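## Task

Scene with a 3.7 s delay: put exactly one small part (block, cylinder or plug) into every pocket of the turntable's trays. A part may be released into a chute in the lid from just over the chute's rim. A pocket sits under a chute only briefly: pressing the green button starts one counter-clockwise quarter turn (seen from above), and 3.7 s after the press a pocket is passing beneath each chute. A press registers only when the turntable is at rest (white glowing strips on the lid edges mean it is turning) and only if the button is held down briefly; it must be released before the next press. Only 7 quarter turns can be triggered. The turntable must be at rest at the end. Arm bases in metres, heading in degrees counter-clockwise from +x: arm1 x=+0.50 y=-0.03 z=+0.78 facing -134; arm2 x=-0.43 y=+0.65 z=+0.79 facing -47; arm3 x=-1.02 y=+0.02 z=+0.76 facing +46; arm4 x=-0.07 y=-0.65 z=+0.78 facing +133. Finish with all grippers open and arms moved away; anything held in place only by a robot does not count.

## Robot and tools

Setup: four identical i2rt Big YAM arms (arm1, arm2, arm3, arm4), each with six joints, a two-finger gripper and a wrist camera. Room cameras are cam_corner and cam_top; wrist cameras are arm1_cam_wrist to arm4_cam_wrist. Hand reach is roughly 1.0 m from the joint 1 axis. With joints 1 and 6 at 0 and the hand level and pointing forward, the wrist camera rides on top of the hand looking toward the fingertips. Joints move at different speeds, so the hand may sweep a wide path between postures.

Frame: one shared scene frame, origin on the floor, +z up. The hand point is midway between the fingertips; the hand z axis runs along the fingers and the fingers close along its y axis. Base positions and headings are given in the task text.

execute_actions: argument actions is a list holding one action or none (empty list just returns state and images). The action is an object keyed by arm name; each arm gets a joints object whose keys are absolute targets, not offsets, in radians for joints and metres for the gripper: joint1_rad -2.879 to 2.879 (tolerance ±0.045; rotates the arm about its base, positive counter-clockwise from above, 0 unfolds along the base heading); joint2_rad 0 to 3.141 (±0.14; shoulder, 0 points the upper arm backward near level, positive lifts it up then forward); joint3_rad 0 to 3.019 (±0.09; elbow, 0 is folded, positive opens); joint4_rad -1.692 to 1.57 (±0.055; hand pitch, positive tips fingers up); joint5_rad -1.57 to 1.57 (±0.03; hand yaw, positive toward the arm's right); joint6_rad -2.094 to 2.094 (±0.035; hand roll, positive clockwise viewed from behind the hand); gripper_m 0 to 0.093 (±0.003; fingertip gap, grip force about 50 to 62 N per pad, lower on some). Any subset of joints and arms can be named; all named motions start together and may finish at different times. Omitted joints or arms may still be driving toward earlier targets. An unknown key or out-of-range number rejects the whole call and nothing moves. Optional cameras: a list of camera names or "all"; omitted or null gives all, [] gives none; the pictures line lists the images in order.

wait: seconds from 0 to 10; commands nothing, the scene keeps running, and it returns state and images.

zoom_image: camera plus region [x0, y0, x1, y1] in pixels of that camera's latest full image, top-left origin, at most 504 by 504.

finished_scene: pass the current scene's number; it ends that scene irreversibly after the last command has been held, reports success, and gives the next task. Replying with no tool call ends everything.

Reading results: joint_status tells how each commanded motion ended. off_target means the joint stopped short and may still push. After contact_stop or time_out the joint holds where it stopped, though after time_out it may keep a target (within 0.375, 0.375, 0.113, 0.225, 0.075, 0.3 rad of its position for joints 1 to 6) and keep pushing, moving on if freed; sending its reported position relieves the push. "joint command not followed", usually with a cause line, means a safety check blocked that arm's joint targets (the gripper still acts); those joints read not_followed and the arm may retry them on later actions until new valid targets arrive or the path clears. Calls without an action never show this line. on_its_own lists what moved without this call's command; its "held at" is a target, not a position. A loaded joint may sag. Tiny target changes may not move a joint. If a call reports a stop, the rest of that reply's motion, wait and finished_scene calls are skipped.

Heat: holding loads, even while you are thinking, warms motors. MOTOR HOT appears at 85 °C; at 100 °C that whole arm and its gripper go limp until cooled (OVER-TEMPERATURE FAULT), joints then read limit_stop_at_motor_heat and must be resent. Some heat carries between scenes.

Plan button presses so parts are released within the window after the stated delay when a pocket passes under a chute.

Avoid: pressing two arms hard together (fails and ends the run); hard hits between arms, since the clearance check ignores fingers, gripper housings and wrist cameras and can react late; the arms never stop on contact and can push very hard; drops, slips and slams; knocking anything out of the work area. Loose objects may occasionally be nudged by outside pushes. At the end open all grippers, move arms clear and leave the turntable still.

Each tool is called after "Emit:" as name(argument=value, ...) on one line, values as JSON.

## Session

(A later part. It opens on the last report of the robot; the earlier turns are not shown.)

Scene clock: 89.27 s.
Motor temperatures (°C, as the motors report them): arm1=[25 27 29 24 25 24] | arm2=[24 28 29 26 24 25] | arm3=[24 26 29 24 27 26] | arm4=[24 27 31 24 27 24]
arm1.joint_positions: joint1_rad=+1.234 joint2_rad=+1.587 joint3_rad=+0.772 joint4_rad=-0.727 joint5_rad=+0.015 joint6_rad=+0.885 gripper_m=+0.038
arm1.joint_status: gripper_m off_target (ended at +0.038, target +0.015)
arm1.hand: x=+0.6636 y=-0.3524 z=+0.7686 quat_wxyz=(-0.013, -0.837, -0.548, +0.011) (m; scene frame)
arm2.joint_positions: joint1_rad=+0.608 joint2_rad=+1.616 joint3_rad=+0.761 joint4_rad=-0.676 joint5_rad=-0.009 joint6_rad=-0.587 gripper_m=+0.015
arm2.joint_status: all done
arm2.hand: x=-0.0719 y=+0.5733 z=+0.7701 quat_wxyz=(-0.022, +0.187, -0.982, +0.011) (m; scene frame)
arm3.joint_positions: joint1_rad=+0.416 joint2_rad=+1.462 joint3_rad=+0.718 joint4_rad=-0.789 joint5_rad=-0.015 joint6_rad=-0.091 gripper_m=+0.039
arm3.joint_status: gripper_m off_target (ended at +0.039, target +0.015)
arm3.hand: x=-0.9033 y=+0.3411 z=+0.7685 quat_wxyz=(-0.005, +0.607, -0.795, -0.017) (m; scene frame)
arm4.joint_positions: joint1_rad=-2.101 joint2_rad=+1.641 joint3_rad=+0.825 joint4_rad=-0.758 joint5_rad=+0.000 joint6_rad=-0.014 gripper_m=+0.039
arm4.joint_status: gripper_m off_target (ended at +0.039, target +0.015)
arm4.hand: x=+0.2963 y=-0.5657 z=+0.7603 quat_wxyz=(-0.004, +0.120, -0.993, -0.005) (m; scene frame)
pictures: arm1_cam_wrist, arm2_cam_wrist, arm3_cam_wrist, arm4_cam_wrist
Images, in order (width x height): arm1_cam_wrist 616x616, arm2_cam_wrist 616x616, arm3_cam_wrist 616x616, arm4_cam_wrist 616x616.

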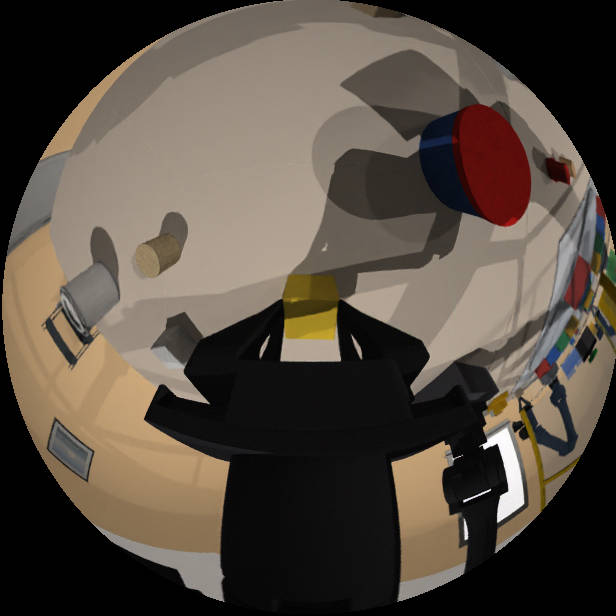

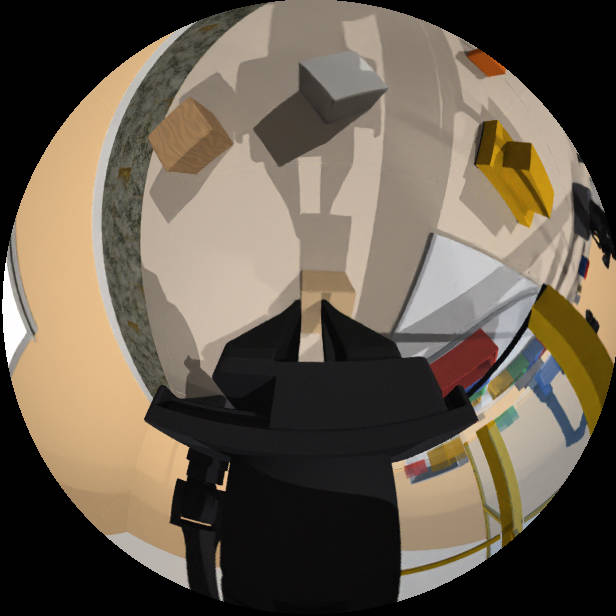

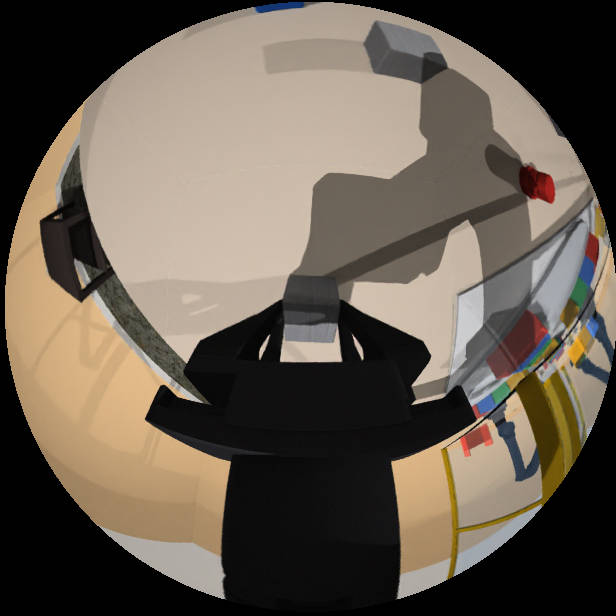

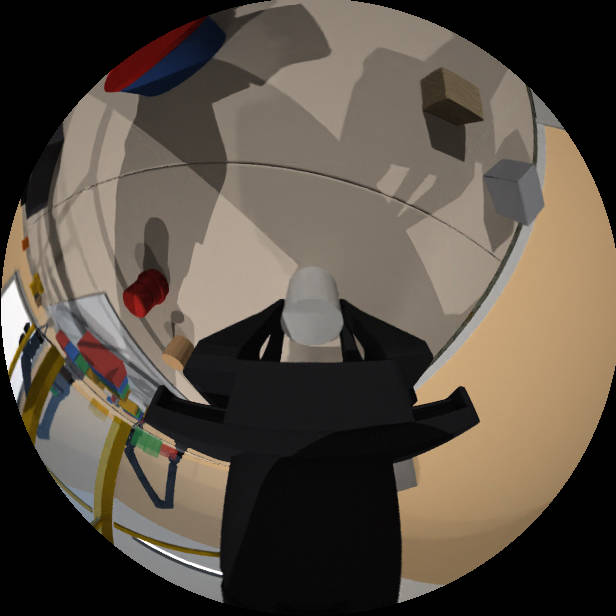

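Emit:
execute_actions(actions=[{"arm1":{"joints":{"gripper_m":0.09}},"arm2":{"joints":{"gripper_m":0.09,"joint1_rad":0.57}},"arm3":{"joints":{"gripper_m":0.09}},"arm4":{"joints":{"gripper_m":0.09}}}], cameras=[])

Emit:
execute_actions(actions=[{"arm1":{"joints":{"joint2_rad":1.65}},"arm2":{"joints":{"joint2_rad":1.69}},"arm3":{"joints":{"joint2_rad":1.535}},"arm4":{"joints":{"joint2_rad":1.675,"joint4_rad":-0.715}}}], cameras=[])

Emit:
execute_actions(actions=[{"arm1":{"joints":{"gripper_m":0.015}},"arm2":{"joints":{"gripper_m":0.015}},"arm3":{"joints":{"gripper_m":0.015}},"arm4":{"joints":{"gripper_m":0.015}}}], cameras=["arm2_cam_wrist"])

Emit:
execute_actions(actions=[{"arm1":{"joints":{"joint2_rad":0.85,"joint3_rad":0.8,"joint4_rad":-1.5}},"arm2":{"joints":{"joint2_rad":0.85,"joint3_rad":0.8,"joint4_rad":-1.5}},"arm3":{"joints":{"joint2_rad":0.85,"joint3_rad":0.8,"joint4_rad":-1.5}},"arm4":{"joints":{"joint2_rad":0.85,"joint3_rad":0.8,"joint4_rad":-1.5}}}], cameras=[])

Emit:
execute_actions(actions=[{"arm1":{"joints":{"joint1_rad":-1.1,"joint6_rad":-0.55}},"arm2":{"joints":{"joint1_rad":-0.65,"joint6_rad":-0.15}},"arm3":{"joints":{"joint1_rad":-1.0,"joint6_rad":-0.45}},"arm4":{"joints":{"joint1_rad":-0.45,"joint6_rad":0}}}])

Scene clock: 105.23 s.
Motor temperatures (°C, as the motors report them): arm1=[25 28 29 24 25 24] | arm2=[24 28 29 26 24 25] | arm3=[24 26 29 24 27 26] | arm4=[24 27 31 24 27 24]
arm1.joint_positions: joint1_rad=+1.234 joint2_rad=+1.587 joint3_rad=+0.772 joint4_rad=-0.727 joint5_rad=+0.015 joint6_rad=+0.885 gripper_m=+0.090
arm1.joint_status: all done
arm1.hand: x=+0.6636 y=-0.3524 z=+0.7686 quat_wxyz=(-0.013, -0.837, -0.548, +0.011) (m; scene frame)
arm2.joint_positions: joint1_rad=+0.580 joint2_rad=+1.616 joint3_rad=+0.761 joint4_rad=-0.676 joint5_rad=-0.009 joint6_rad=-0.588 gripper_m=+0.090
arm2.joint_status: all done
arm2.hand: x=-0.0742 y=+0.5632 z=+0.7703 quat_wxyz=(-0.022, +0.173, -0.985, +0.012) (m; scene frame)
arm3.joint_positions: joint1_rad=+0.416 joint2_rad=+1.462 joint3_rad=+0.718 joint4_rad=-0.789 joint5_rad=-0.015 joint6_rad=-0.091 gripper_m=+0.090
arm3.joint_status: all done
arm3.hand: x=-0.9033 y=+0.3411 z=+0.7685 quat_wxyz=(-0.005, +0.607, -0.795, -0.017) (m; scene frame)
arm4.joint_positions: joint1_rad=-2.101 joint2_rad=+1.641 joint3_rad=+0.825 joint4_rad=-0.758 joint5_rad=+0.000 joint6_rad=-0.014 gripper_m=+0.090
arm4.joint_status: all done
arm4.hand: x=+0.2963 y=-0.5657 z=+0.7603 quat_wxyz=(-0.004, +0.120, -0.993, -0.005) (m; scene frame)
pictures: none
No camera images: the call's "cameras" was empty. Leave "cameras" out to get every camera's image.

Scene clock: 106.03 s.
Motor temperatures (°C, as the motors report them): arm1=[25 28 29 24 25 24] | arm2=[24 28 29 26 24 25] | arm3=[24 26 29 24 27 26] | arm4=[24 27 31 24 27 24]
arm1.joint_positions: joint1_rad=+1.234 joint2_rad=+1.644 joint3_rad=+0.772 joint4_rad=-0.726 joint5_rad=+0.015 joint6_rad=+0.885 gripper_m=+0.090
arm1.joint_status: all done
arm1.hand: x=+0.6596 y=-0.3446 z=+0.7492 quat_wxyz=(+0.015, -0.836, -0.548, +0.008) (m; scene frame)
arm2.joint_positions: joint1_rad=+0.580 joint2_rad=+1.681 joint3_rad=+0.761 joint4_rad=-0.676 joint5_rad=-0.009 joint6_rad=-0.588 gripper_m=+0.090
arm2.joint_status: all done
arm2.hand: x=-0.0846 y=+0.5655 z=+0.7480 quat_wxyz=(+0.007, +0.173, -0.985, -0.001) (m; scene frame)
arm3.joint_positions: joint1_rad=+0.416 joint2_rad=+1.523 joint3_rad=+0.718 joint4_rad=-0.789 joint5_rad=-0.015 joint6_rad=-0.091 gripper_m=+0.090
arm3.joint_status: all done
arm3.hand: x=-0.9064 y=+0.3335 z=+0.7494 quat_wxyz=(+0.021, +0.607, -0.795, -0.001) (m; scene frame)
arm4.joint_positions: joint1_rad=-2.101 joint2_rad=+1.677 joint3_rad=+0.825 joint4_rad=-0.730 joint5_rad=+0.000 joint6_rad=-0.014 gripper_m=+0.090
arm4.joint_status: all done
arm4.hand: x=+0.2975 y=-0.5653 z=+0.7476 quat_wxyz=(+0.000, +0.120, -0.993, -0.004) (m; scene frame)
pictures: none
No camera images: the call's "cameras" was empty. Leave "cameras" out to get every camera's image.

Scene clock: 106.70 s.
Motor temperatures (°C, as the motors report them): arm1=[25 28 29 24 25 24] | arm2=[24 28 29 26 24 25] | arm3=[24 26 29 24 27 26] | arm4=[24 27 31 24 27 24]
arm1.joint_positions: joint1_rad=+1.234 joint2_rad=+1.644 joint3_rad=+0.772 joint4_rad=-0.725 joint5_rad=+0.015 joint6_rad=+0.886 gripper_m=+0.039
arm1.joint_status: gripper_m off_target (ended at +0.039, target +0.015)
arm1.hand: x=+0.6596 y=-0.3448 z=+0.7492 quat_wxyz=(+0.015, -0.837, -0.547, +0.008) (m; scene frame)
arm2.joint_positions: joint1_rad=+0.580 joint2_rad=+1.681 joint3_rad=+0.761 joint4_rad=-0.675 joint5_rad=-0.009 joint6_rad=-0.588 gripper_m=+0.039
arm2.joint_status: gripper_m off_target (ended at +0.039, target +0.015)
arm2.hand: x=-0.0846 y=+0.5654 z=+0.7480 quat_wxyz=(+0.007, +0.173, -0.985, -0.001) (m; scene frame)
arm3.joint_positions: joint1_rad=+0.416 joint2_rad=+1.523 joint3_rad=+0.718 joint4_rad=-0.789 joint5_rad=-0.015 joint6_rad=-0.092 gripper_m=+0.040
arm3.joint_status: gripper_m off_target (ended at +0.040, target +0.015)
arm3.hand: x=-0.9064 y=+0.3335 z=+0.7494 quat_wxyz=(+0.021, +0.607, -0.795, -0.001) (m; scene frame)
arm4.joint_positions: joint1_rad=-2.101 joint2_rad=+1.677 joint3_rad=+0.825 joint4_rad=-0.730 joint5_rad=+0.000 joint6_rad=-0.014 gripper_m=+0.039
arm4.joint_status: gripper_m off_target (ended at +0.039, target +0.015)
arm4.hand: x=+0.2975 y=-0.5653 z=+0.7476 quat_wxyz=(+0.000, +0.120, -0.993, -0.004) (m; scene frame)
pictures: arm2_cam_wrist
Images, in order (width x height): arm2_cam_wrist 616x616.

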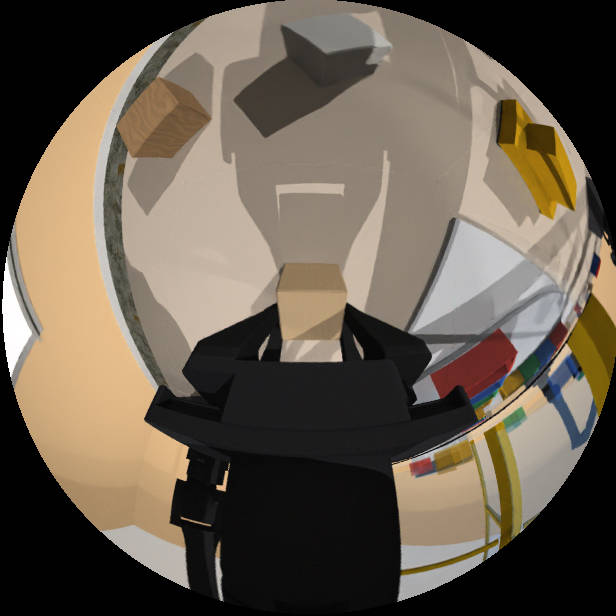

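Scene clock: 108.17 s.
Motor temperatures (°C, as the motors report them): arm1=[25 28 29 24 25 24] | arm2=[24 28 29 26 24 25] | arm3=[24 26 29 24 27 26] | arm4=[24 27 31 24 27 24]
arm1.joint_positions: joint1_rad=+1.234 joint2_rad=+0.847 joint3_rad=+0.772 joint4_rad=-1.489 joint5_rad=+0.015 joint6_rad=+0.886 gripper_m=+0.039
arm1.joint_status: all done
arm1.hand: x=+0.5913 y=-0.2093 z=+0.9693 quat_wxyz=(-0.002, -0.837, -0.547, +0.010) (m; scene frame)
arm2.joint_positions: joint1_rad=+0.580 joint2_rad=+0.848 joint3_rad=+0.761 joint4_rad=-1.485 joint5_rad=-0.009 joint6_rad=-0.588 gripper_m=+0.039
arm2.joint_status: all done
arm2.hand: x=-0.2357 y=+0.6053 z=+0.9772 quat_wxyz=(-0.004, +0.173, -0.985, +0.004) (m; scene frame)
arm3.joint_positions: joint1_rad=+0.416 joint2_rad=+0.858 joint3_rad=+0.755 joint4_rad=-1.490 joint5_rad=-0.015 joint6_rad=-0.092 gripper_m=+0.040
arm3.joint_status: all done
arm3.hand: x=-0.9495 y=+0.2129 z=+0.9366 quat_wxyz=(+0.020, +0.607, -0.795, -0.002) (m; scene frame)
arm4.joint_positions: joint1_rad=-2.101 joint2_rad=+0.848 joint3_rad=+0.791 joint4_rad=-1.488 joint5_rad=+0.000 joint6_rad=-0.014 gripper_m=+0.039
arm4.joint_status: all done
arm4.hand: x=+0.1312 y=-0.6056 z=+0.9707 quat_wxyz=(-0.018, +0.120, -0.993, -0.006) (m; scene frame)
pictures: none
No camera images: the call's "cameras" was empty. Leave "cameras" out to get every camera's image.

Scene clock: 110.33 s.
Motor temperatures (°C, as the motors report them): arm1=[25 28 29 24 25 24] | arm2=[24 28 29 26 24 25] | arm3=[24 26 30 24 27 26] | arm4=[24 27 31 24 27 24]
arm1.joint_positions: joint1_rad=-1.090 joint2_rad=+0.847 joint3_rad=+0.772 joint4_rad=-1.489 joint5_rad=+0.015 joint6_rad=-0.533 gripper_m=+0.039
arm1.joint_status: all done
arm1.hand: x=+0.3053 y=+0.0333 z=+0.9705 quat_wxyz=(+0.008, -0.992, -0.126, +0.002) (m; scene frame)
arm2.joint_positions: joint1_rad=-0.640 joint2_rad=+0.848 joint3_rad=+0.761 joint4_rad=-1.485 joint5_rad=-0.009 joint6_rad=-0.163 gripper_m=+0.039
arm2.joint_status: all done
arm2.hand: x=-0.4093 y=+0.4514 z=+0.9781 quat_wxyz=(-0.010, -0.604, -0.797, +0.000) (m; scene frame)
arm3.joint_positions: joint1_rad=-0.997 joint2_rad=+0.858 joint3_rad=+0.755 joint4_rad=-1.490 joint5_rad=-0.013 joint6_rad=-0.441 gripper_m=+0.040
arm3.joint_status: all done
arm3.hand: x=-0.8212 y=-0.0134 z=+0.9365 quat_wxyz=(+0.015, +0.120, -0.993, -0.007) (m; scene frame)
arm4.joint_positions: joint1_rad=-0.460 joint2_rad=+0.848 joint3_rad=+0.791 joint4_rad=-1.488 joint5_rad=-0.001 joint6_rad=-0.010 gripper_m=+0.039
arm4.joint_status: all done
arm4.hand: x=-0.1346 y=-0.4513 z=+0.9699 quat_wxyz=(-0.015, +0.807, -0.591, -0.010) (m; scene frame)
pictures: arm1_cam_wrist, arm2_cam_wrist, arm3_cam_wrist, arm4_cam_wrist, cam_corner, cam_top
Images, in order (width x height): arm1_cam_wrist 616x616, arm2_cam_wrist 616x616, arm3_cam_wrist 616x616, arm4_cam_wrist 616x616, cam_corner 672x504, cam_top 672x504.

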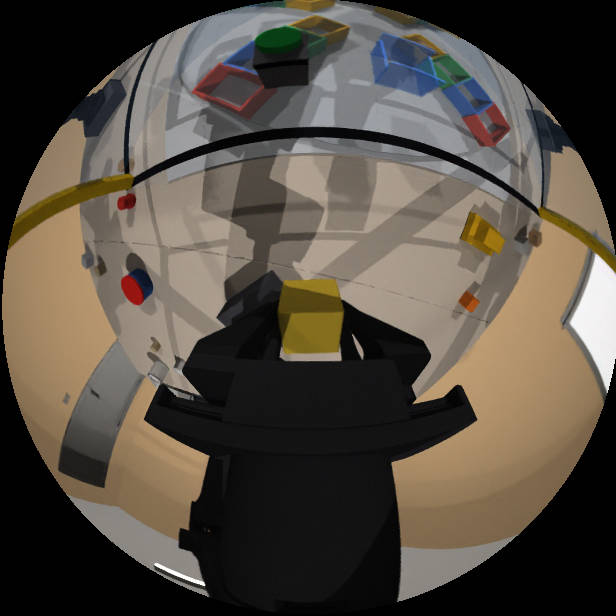

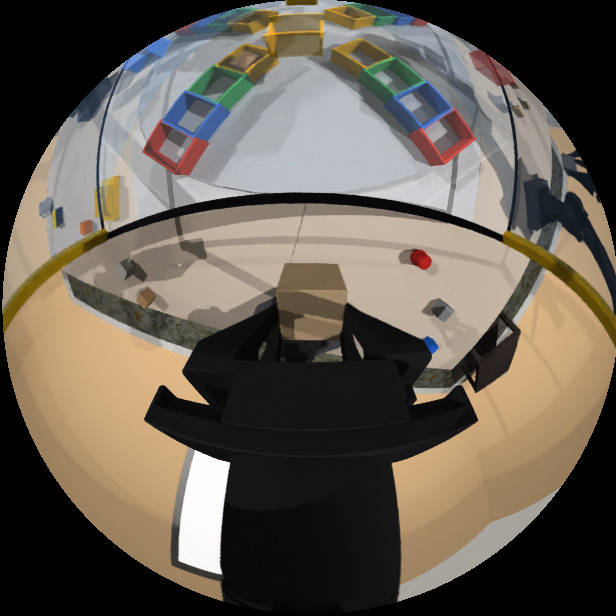

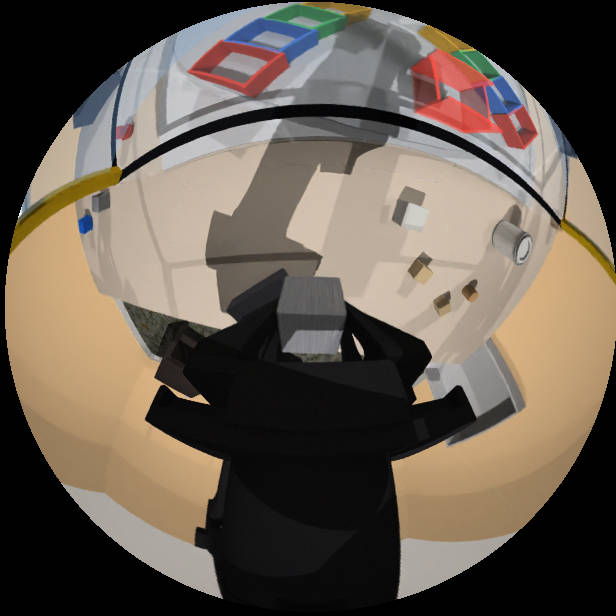

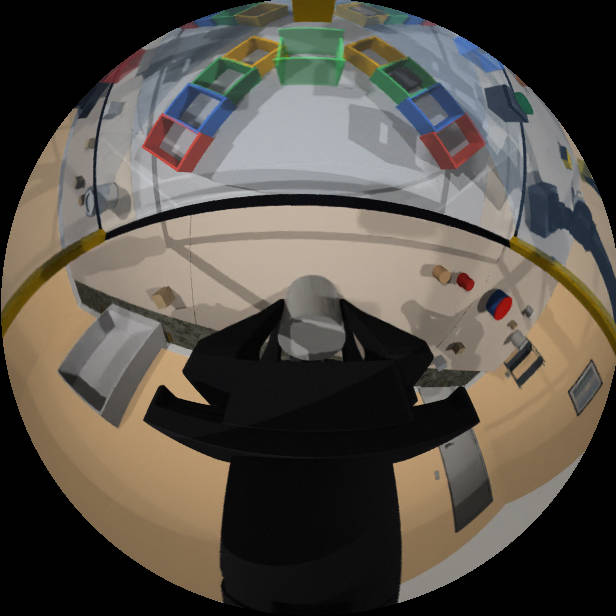

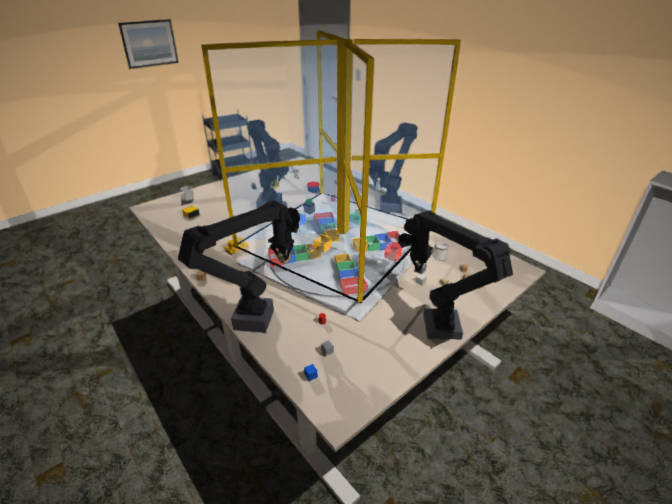

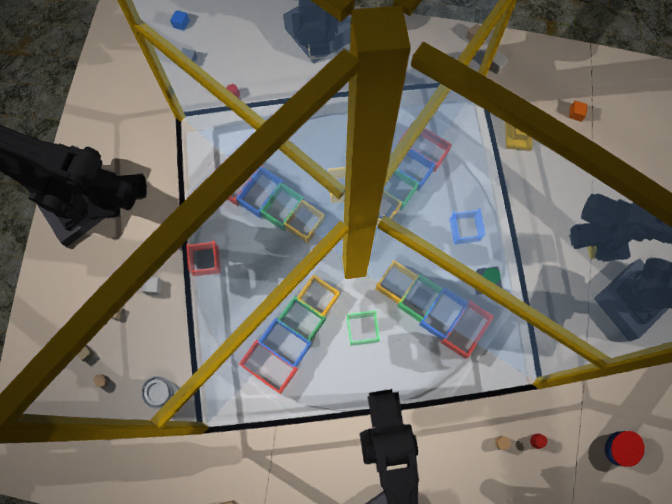

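Emit:
zoom_image(camera="arm2_cam_wrist", region=[130,0,490,190])

Emit:
zoom_image(camera="arm4_cam_wrist", region=[130,0,490,190])

Emit:
execute_actions(actions=[{"arm1":{"joints":{"joint1_rad":-1.01,"joint2_rad":1.66,"joint3_rad":1.395,"joint4_rad":-1.255,"joint6_rad":-0.45}},"arm2":{"joints":{"joint1_rad":-0.48,"joint2_rad":1.54,"joint3_rad":1.135,"joint4_rad":-0.65,"joint6_rad":0}},"arm3":{"joints":{"joint1_rad":-1.07,"joint2_rad":1.46,"joint3_rad":1.225,"joint4_rad":-1.285,"joint6_rad":-0.5}},"arm4":{"joints":{"joint2_rad":1.585,"joint3_rad":1.315,"joint4_rad":-1.245}}}])

Region (130, 0, 490, 190) of arm2_cam_wrist's 616x616 image, scaled by 1.400, with more detail than that image has; it fills the top 266 rows of this view, and the rest is white.

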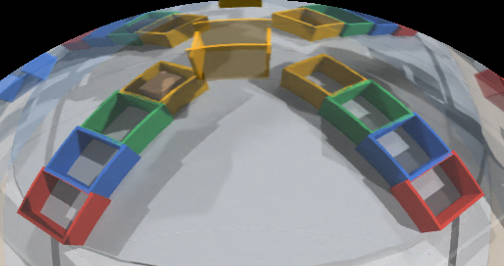

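Region (130, 0, 490, 190) of arm4_cam_wrist's 616x616 image, scaled by 1.400, with more detail than that image has; it fills the top 266 rows of this view, and the rest is white.

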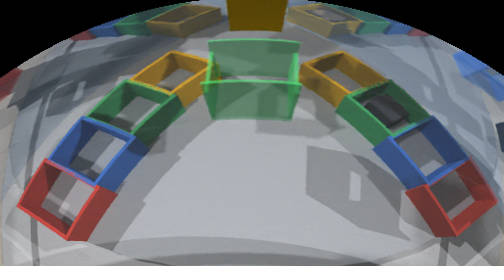

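Scene clock: 131.77 s.
Motor temperatures (°C, as the motors report them): arm1=[25 27 31 24 25 24] | arm2=[24 28 32 26 24 25] | arm3=[24 26 32 24 27 26] | arm4=[24 26 32 24 27 24]
arm1.joint_positions: joint1_rad=-1.018 joint2_rad=+1.666 joint3_rad=+1.354 joint4_rad=-1.259 joint5_rad=+0.015 joint6_rad=-0.465 gripper_m=+0.039
arm1.joint_status: all done
arm1.hand: x=+0.0228 y=+0.0779 z=+0.9249 quat_wxyz=(+0.007, -0.992, -0.128, +0.000) (m; scene frame)
arm2.joint_positions: joint1_rad=-0.486 joint2_rad=+1.549 joint3_rad=+1.107 joint4_rad=-0.671 joint5_rad=-0.008 joint6_rad=-0.013 gripper_m=+0.039
arm2.joint_status: all done
arm2.hand: x=-0.2913 y=+0.1354 z=+0.9294 quat_wxyz=(-0.189, -0.585, -0.776, +0.139) (m; scene frame)
arm3.joint_positions: joint1_rad=-1.068 joint2_rad=+1.452 joint3_rad=+1.182 joint4_rad=-1.287 joint5_rad=-0.014 joint6_rad=-0.491 gripper_m=+0.040
arm3.joint_status: all done
arm3.hand: x=-0.6165 y=-0.0847 z=+0.9246 quat_wxyz=(-0.002, +0.110, -0.994, -0.001) (m; scene frame)
arm4.joint_positions: joint1_rad=-0.460 joint2_rad=+1.594 joint3_rad=+1.274 joint4_rad=-1.253 joint5_rad=-0.001 joint6_rad=-0.010 gripper_m=+0.039
arm4.joint_status: all done
arm4.hand: x=-0.2074 y=-0.2109 z=+0.9216 quat_wxyz=(-0.006, +0.807, -0.591, +0.001) (m; scene frame)
pictures: arm1_cam_wrist, arm2_cam_wrist, arm3_cam_wrist, arm4_cam_wrist, cam_corner, cam_top
Images, in order (width x height): arm1_cam_wrist 616x616, arm2_cam_wrist 616x616, arm3_cam_wrist 616x616, arm4_cam_wrist 616x616, cam_corner 672x504, cam_top 672x504.

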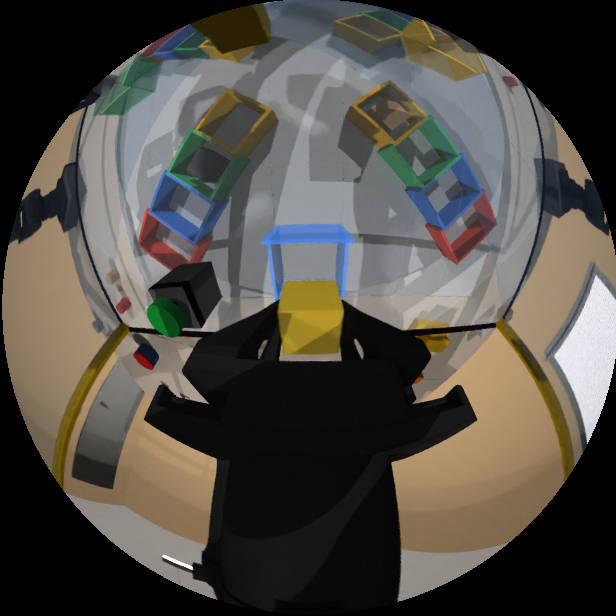

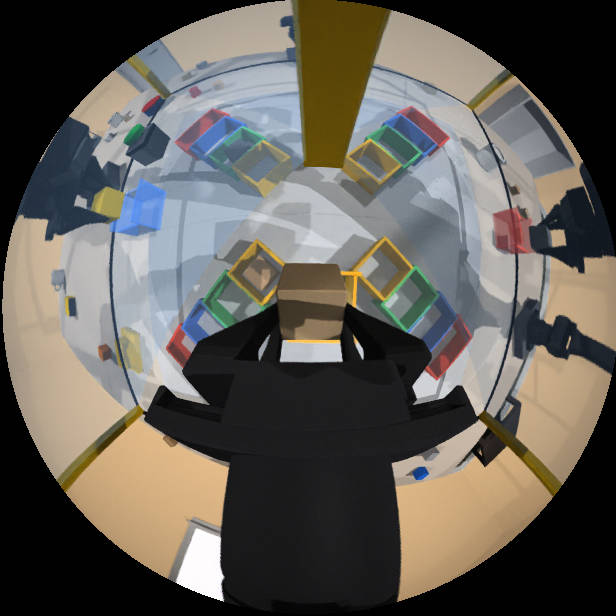

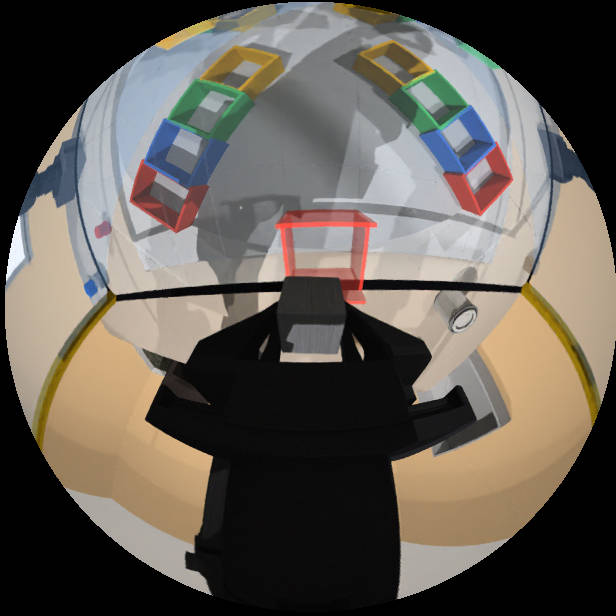

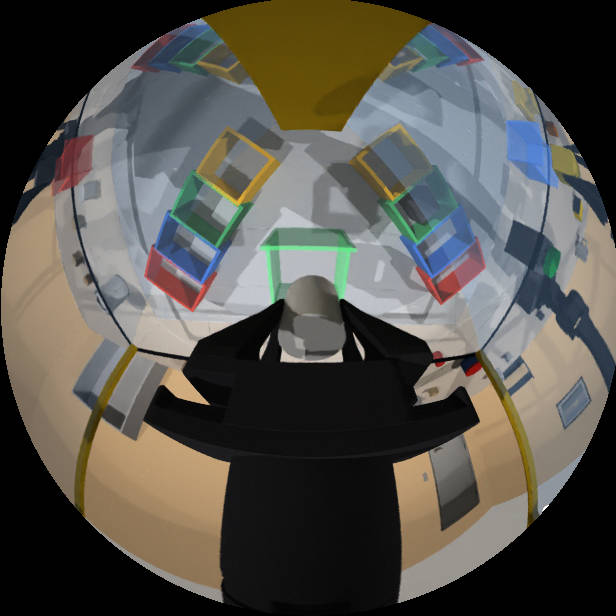

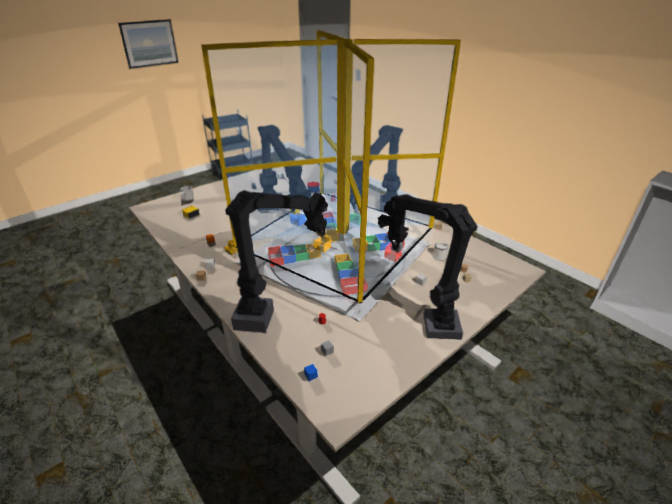

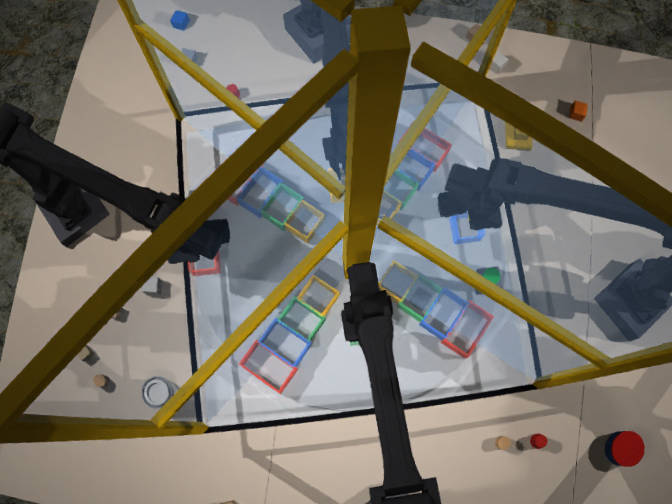

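Emit:
execute_actions(actions=[{"arm1":{"joints":{"joint1_rad":-0.77,"joint2_rad":1.44,"joint3_rad":1.22,"joint4_rad":-1.33,"joint6_rad":-0.2}},"arm2":{"joints":{"joint1_rad":-0.515,"joint3_rad":1.075}},"arm3":{"joints":{"joint1_rad":-1.095,"joint2_rad":1.515,"joint4_rad":-1.235}},"arm4":{"joints":{"joint3_rad":1.245,"joint4_rad":-1.2}}}])

Scene clock: 151.07 s.
Motor temperatures (°C, as the motors report them): arm1=[25 28 32 24 25 24] | arm2=[24 28 32 26 24 25] | arm3=[24 26 33 24 27 26] | arm4=[24 27 33 24 27 24]
arm1.joint_positions: joint1_rad=-0.756 joint2_rad=+1.426 joint3_rad=+1.221 joint4_rad=-1.323 joint5_rad=+0.013 joint6_rad=-0.216 gripper_m=+0.039
arm1.joint_status: all done
arm1.hand: x=+0.0825 y=-0.0459 z=+0.9780 quat_wxyz=(+0.009, -0.991, -0.135, +0.023) (m; scene frame)
arm2.joint_positions: joint1_rad=-0.505 joint2_rad=+1.548 joint3_rad=+1.083 joint4_rad=-0.669 joint5_rad=-0.008 joint6_rad=-0.013 gripper_m=+0.039
arm2.joint_status: all done
arm2.hand: x=-0.3030 y=+0.1412 z=+0.9192 quat_wxyz=(-0.180, -0.594, -0.773, +0.135) (m; scene frame)
arm3.joint_positions: joint1_rad=-1.084 joint2_rad=+1.463 joint3_rad=+1.192 joint4_rad=-1.269 joint5_rad=-0.018 joint6_rad=-0.491 gripper_m=+0.040
arm3.joint_status: all done
arm3.hand: x=-0.6103 y=-0.0927 z=+0.9241 quat_wxyz=(-0.011, +0.102, -0.995, +0.000) (m; scene frame)
arm4.joint_positions: joint1_rad=-0.460 joint2_rad=+1.594 joint3_rad=+1.242 joint4_rad=-1.211 joint5_rad=-0.001 joint6_rad=-0.010 gripper_m=+0.039
arm4.joint_status: all done
arm4.hand: x=-0.2068 y=-0.2123 z=+0.9101 quat_wxyz=(-0.009, +0.807, -0.591, -0.003) (m; scene frame)
pictures: arm1_cam_wrist, arm2_cam_wrist, arm3_cam_wrist, arm4_cam_wrist, cam_corner, cam_top
Images, in order (width x height): arm1_cam_wrist 616x616, arm2_cam_wrist 616x616, arm3_cam_wrist 616x616, arm4_cam_wrist 616x616, cam_corner 672x504, cam_top 672x504.

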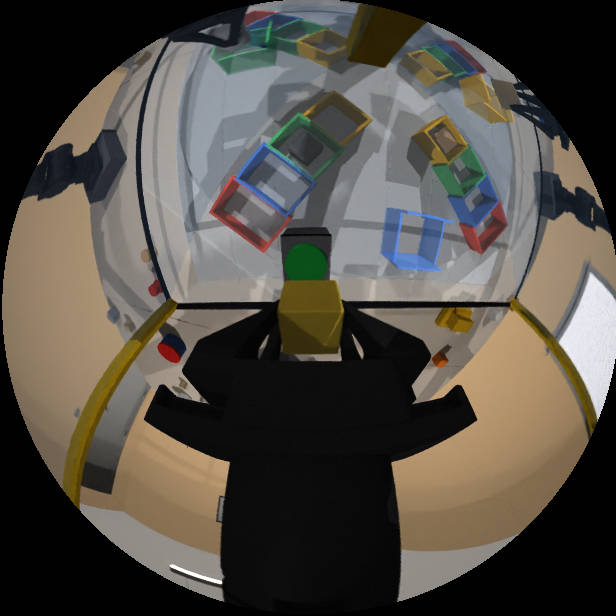

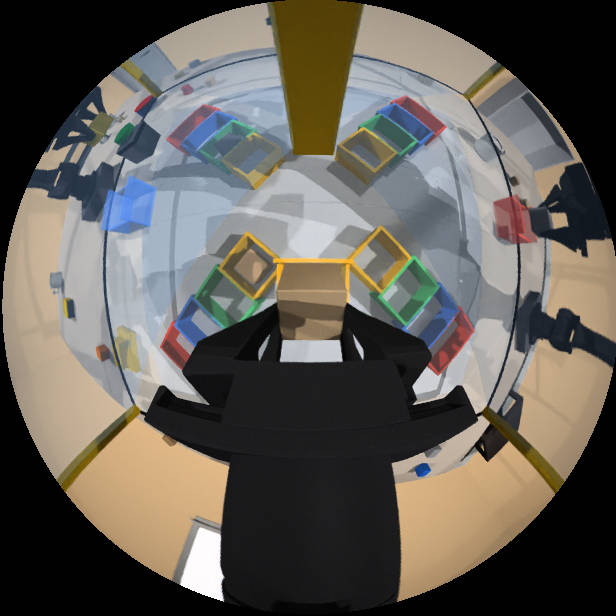

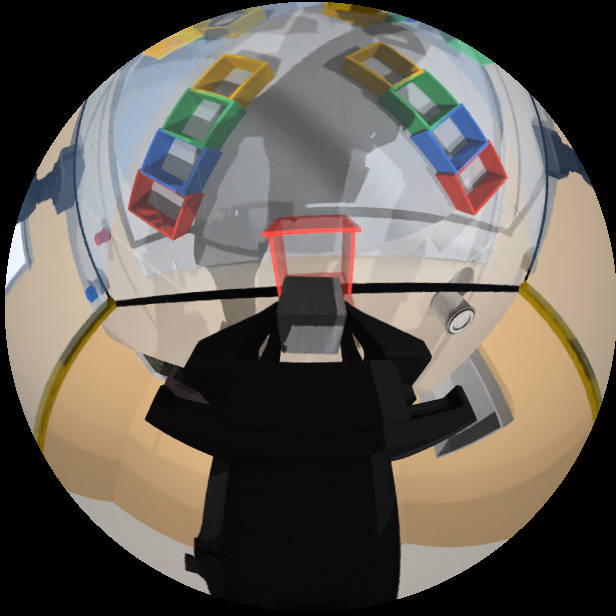

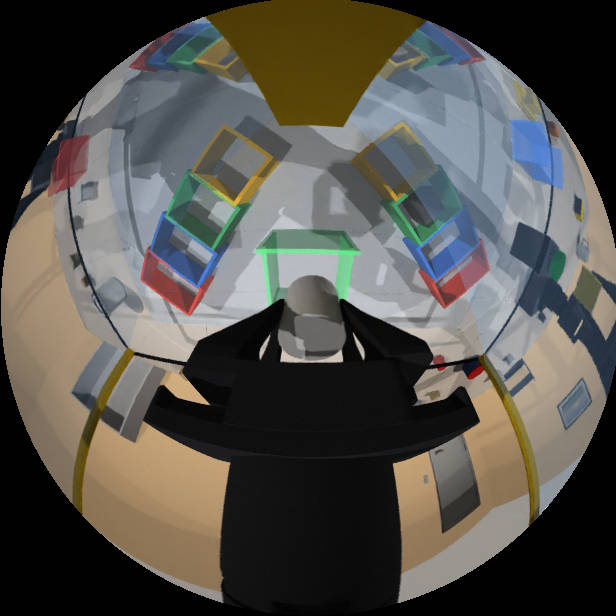

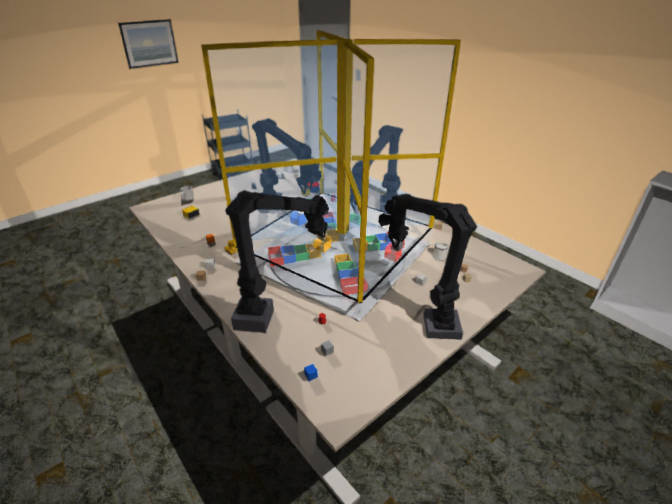

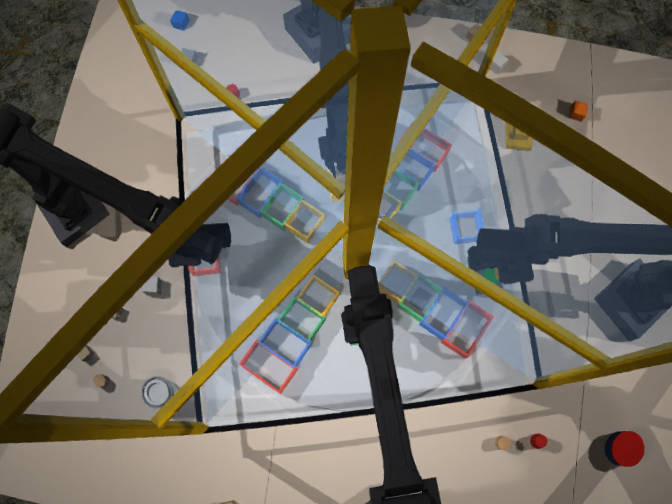

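Emit:
execute_actions(actions=[{"arm1":{"joints":{"joint2_rad":1.5,"joint3_rad":1.17,"joint4_rad":-1.225,"joint6_rad":-0.4}},"arm2":{"joints":{"joint2_rad":1.59,"joint4_rad":-0.62}},"arm3":{"joints":{"joint2_rad":1.53,"joint3_rad":1.19}},"arm4":{"joints":{"joint4_rad":-1.255}}}], cameras=["arm1_cam_wrist","arm2_cam_wrist","arm3_cam_wrist","arm4_cam_wrist"])

Scene clock: 163.73 s.
Motor temperatures (°C, as the motors report them): arm1=[25 28 31 24 25 24] | arm2=[24 29 31 26 24 25] | arm3=[24 26 33 24 27 26] | arm4=[24 27 32 24 27 24]
arm1.joint_positions: joint1_rad=-0.756 joint2_rad=+1.479 joint3_rad=+1.176 joint4_rad=-1.243 joint5_rad=+0.014 joint6_rad=-0.382 gripper_m=+0.039
arm1.joint_status: all done
arm1.hand: x=+0.0758 y=-0.0462 z=+0.9406 quat_wxyz=(+0.009, -0.976, -0.216, +0.013) (m; scene frame)
arm2.joint_positions: joint1_rad=-0.505 joint2_rad=+1.574 joint3_rad=+1.083 joint4_rad=-0.641 joint5_rad=-0.008 joint6_rad=-0.013 gripper_m=+0.039
arm2.joint_status: all done
arm2.hand: x=-0.3016 y=+0.1356 z=+0.9090 quat_wxyz=(-0.180, -0.594, -0.773, +0.135) (m; scene frame)
arm3.joint_positions: joint1_rad=-1.084 joint2_rad=+1.464 joint3_rad=+1.192 joint4_rad=-1.269 joint5_rad=-0.018 joint6_rad=-0.492 gripper_m=+0.040
arm3.joint_status: all done
arm3.hand: x=-0.6102 y=-0.0928 z=+0.9237 quat_wxyz=(-0.011, +0.103, -0.995, +0.000) (m; scene frame)
arm4.joint_positions: joint1_rad=-0.460 joint2_rad=+1.594 joint3_rad=+1.242 joint4_rad=-1.213 joint5_rad=-0.001 joint6_rad=-0.010 gripper_m=+0.039
arm4.joint_status: all done
arm4.hand: x=-0.2066 y=-0.2128 z=+0.9101 quat_wxyz=(-0.009, +0.807, -0.591, -0.002) (m; scene frame)
pictures: arm1_cam_wrist, arm2_cam_wrist, arm3_cam_wrist, arm4_cam_wrist
Images, in order (width x height): arm1_cam_wrist 616x616, arm2_cam_wrist 616x616, arm3_cam_wrist 616x616, arm4_cam_wrist 616x616.

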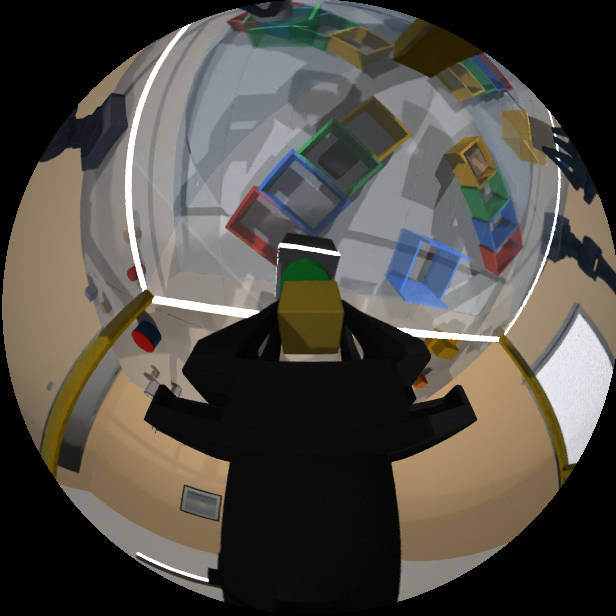

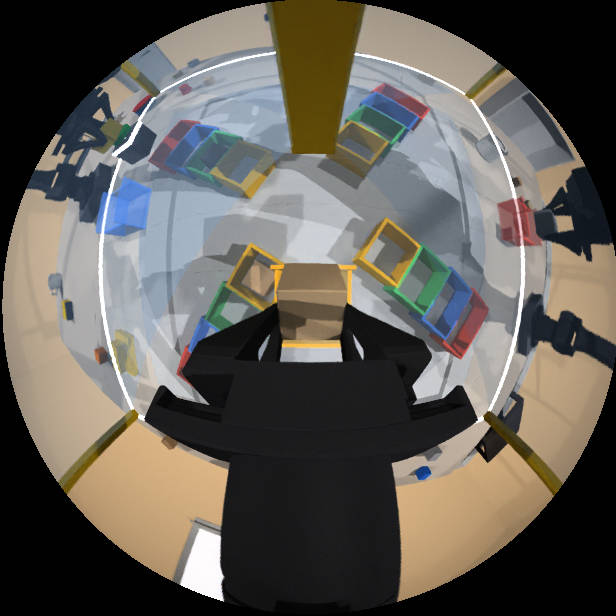

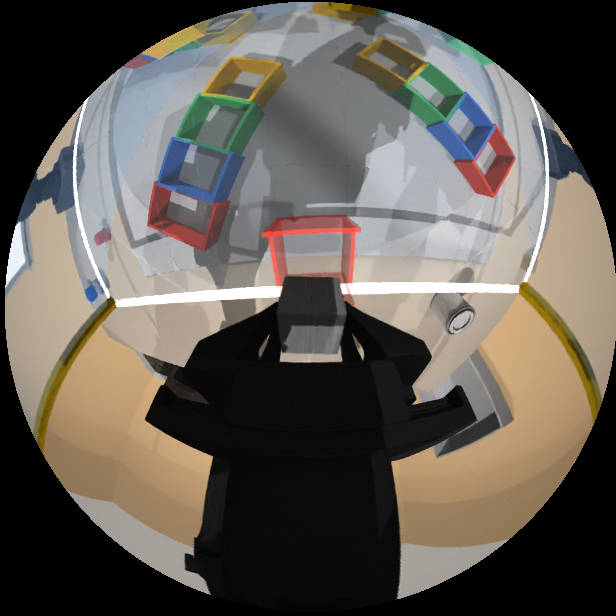

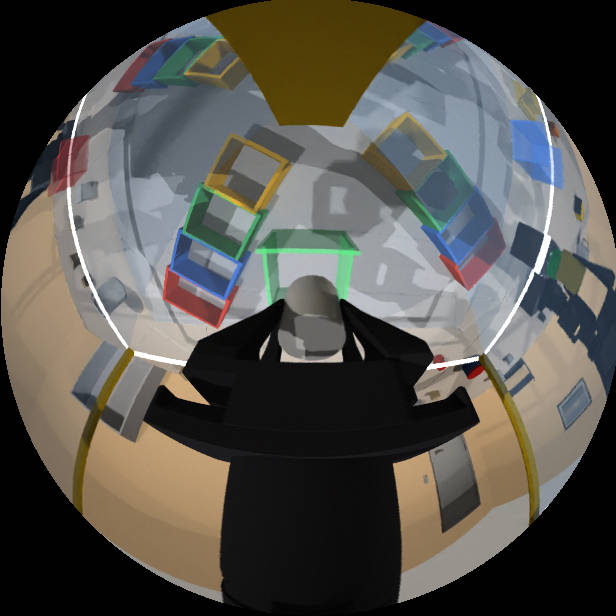

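Emit:
execute_actions(actions=[{"arm1":{"joints":{"joint1_rad":-1.012,"joint2_rad":1.695,"joint3_rad":1.47,"joint4_rad":-1.31}},"arm2":{"joints":{"joint2_rad":1.535}},"arm3":{"joints":{"joint1_rad":-1.05,"joint2_rad":1.46,"joint3_rad":1.265,"joint4_rad":-1.21}},"arm4":{"joints":{"joint3_rad":1.305,"joint4_rad":-1.21}}}], cameras=["arm1_cam_wrist","arm2_cam_wrist","arm3_cam_wrist","arm4_cam_wrist"])

Scene clock: 179.57 s.
Motor temperatures (°C, as the motors report them): arm1=[25 28 31 24 25 24] | arm2=[24 29 30 26 24 25] | arm3=[24 26 32 24 27 26] | arm4=[24 27 32 24 27 24]
arm1.joint_positions: joint1_rad=-1.026 joint2_rad=+1.705 joint3_rad=+1.427 joint4_rad=-1.301 joint5_rad=+0.016 joint6_rad=-0.385 gripper_m=+0.039
arm1.joint_status: all done
arm1.hand: x=+0.0082 y=+0.0850 z=+0.9327 quat_wxyz=(+0.006, -0.996, -0.085, -0.004) (m; scene frame)
arm2.joint_positions: joint1_rad=-0.505 joint2_rad=+1.540 joint3_rad=+1.083 joint4_rad=-0.641 joint5_rad=-0.008 joint6_rad=-0.013 gripper_m=+0.039
arm2.joint_status: all done
arm2.hand: x=-0.3016 y=+0.1353 z=+0.9265 quat_wxyz=(-0.193, -0.591, -0.769, +0.145) (m; scene frame)
arm3.joint_positions: joint1_rad=-1.052 joint2_rad=+1.464 joint3_rad=+1.203 joint4_rad=-1.221 joint5_rad=-0.014 joint6_rad=-0.493 gripper_m=+0.040
arm3.joint_status: all done
arm3.hand: x=-0.5918 y=-0.0844 z=+0.9284 quat_wxyz=(-0.037, +0.119, -0.992, +0.012) (m; scene frame)
arm4.joint_positions: joint1_rad=-0.460 joint2_rad=+1.594 joint3_rad=+1.244 joint4_rad=-1.212 joint5_rad=-0.001 joint6_rad=-0.010 gripper_m=+0.039
arm4.joint_status: all done
arm4.hand: x=-0.2068 y=-0.2122 z=+0.9105 quat_wxyz=(-0.009, +0.807, -0.591, -0.003) (m; scene frame)
pictures: arm1_cam_wrist, arm2_cam_wrist, arm3_cam_wrist, arm4_cam_wrist
Images, in order (width x height): arm1_cam_wrist 616x616, arm2_cam_wrist 616x616, arm3_cam_wrist 616x616, arm4_cam_wrist 616x616.

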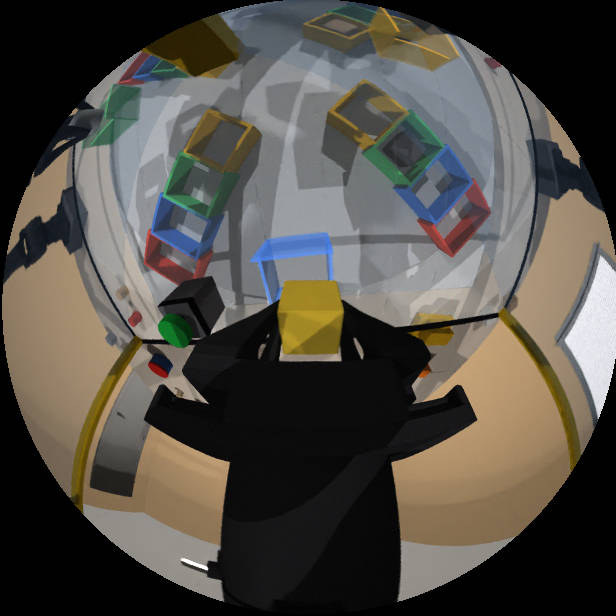

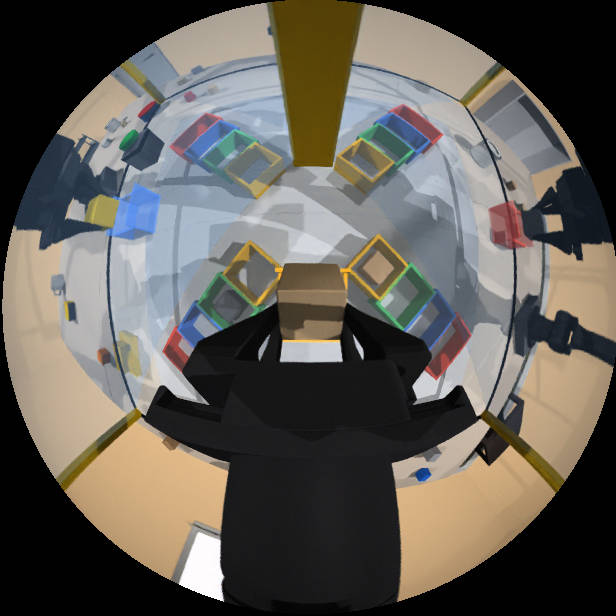

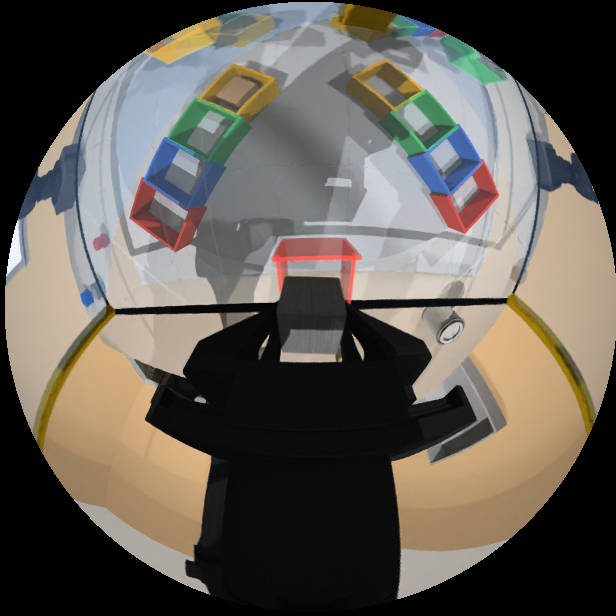

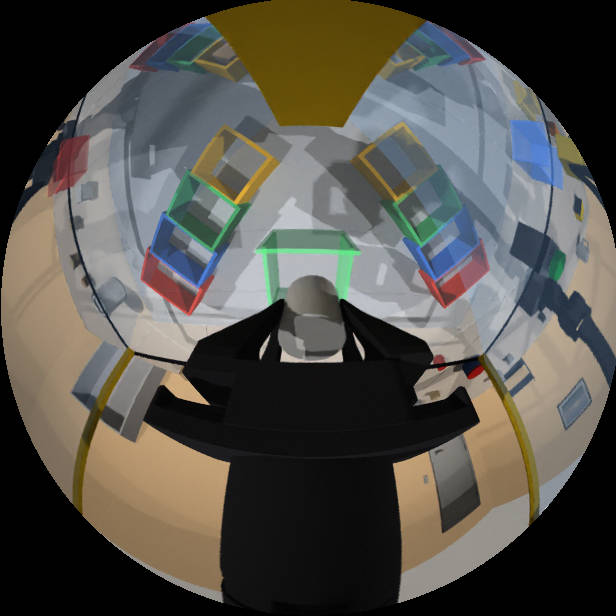

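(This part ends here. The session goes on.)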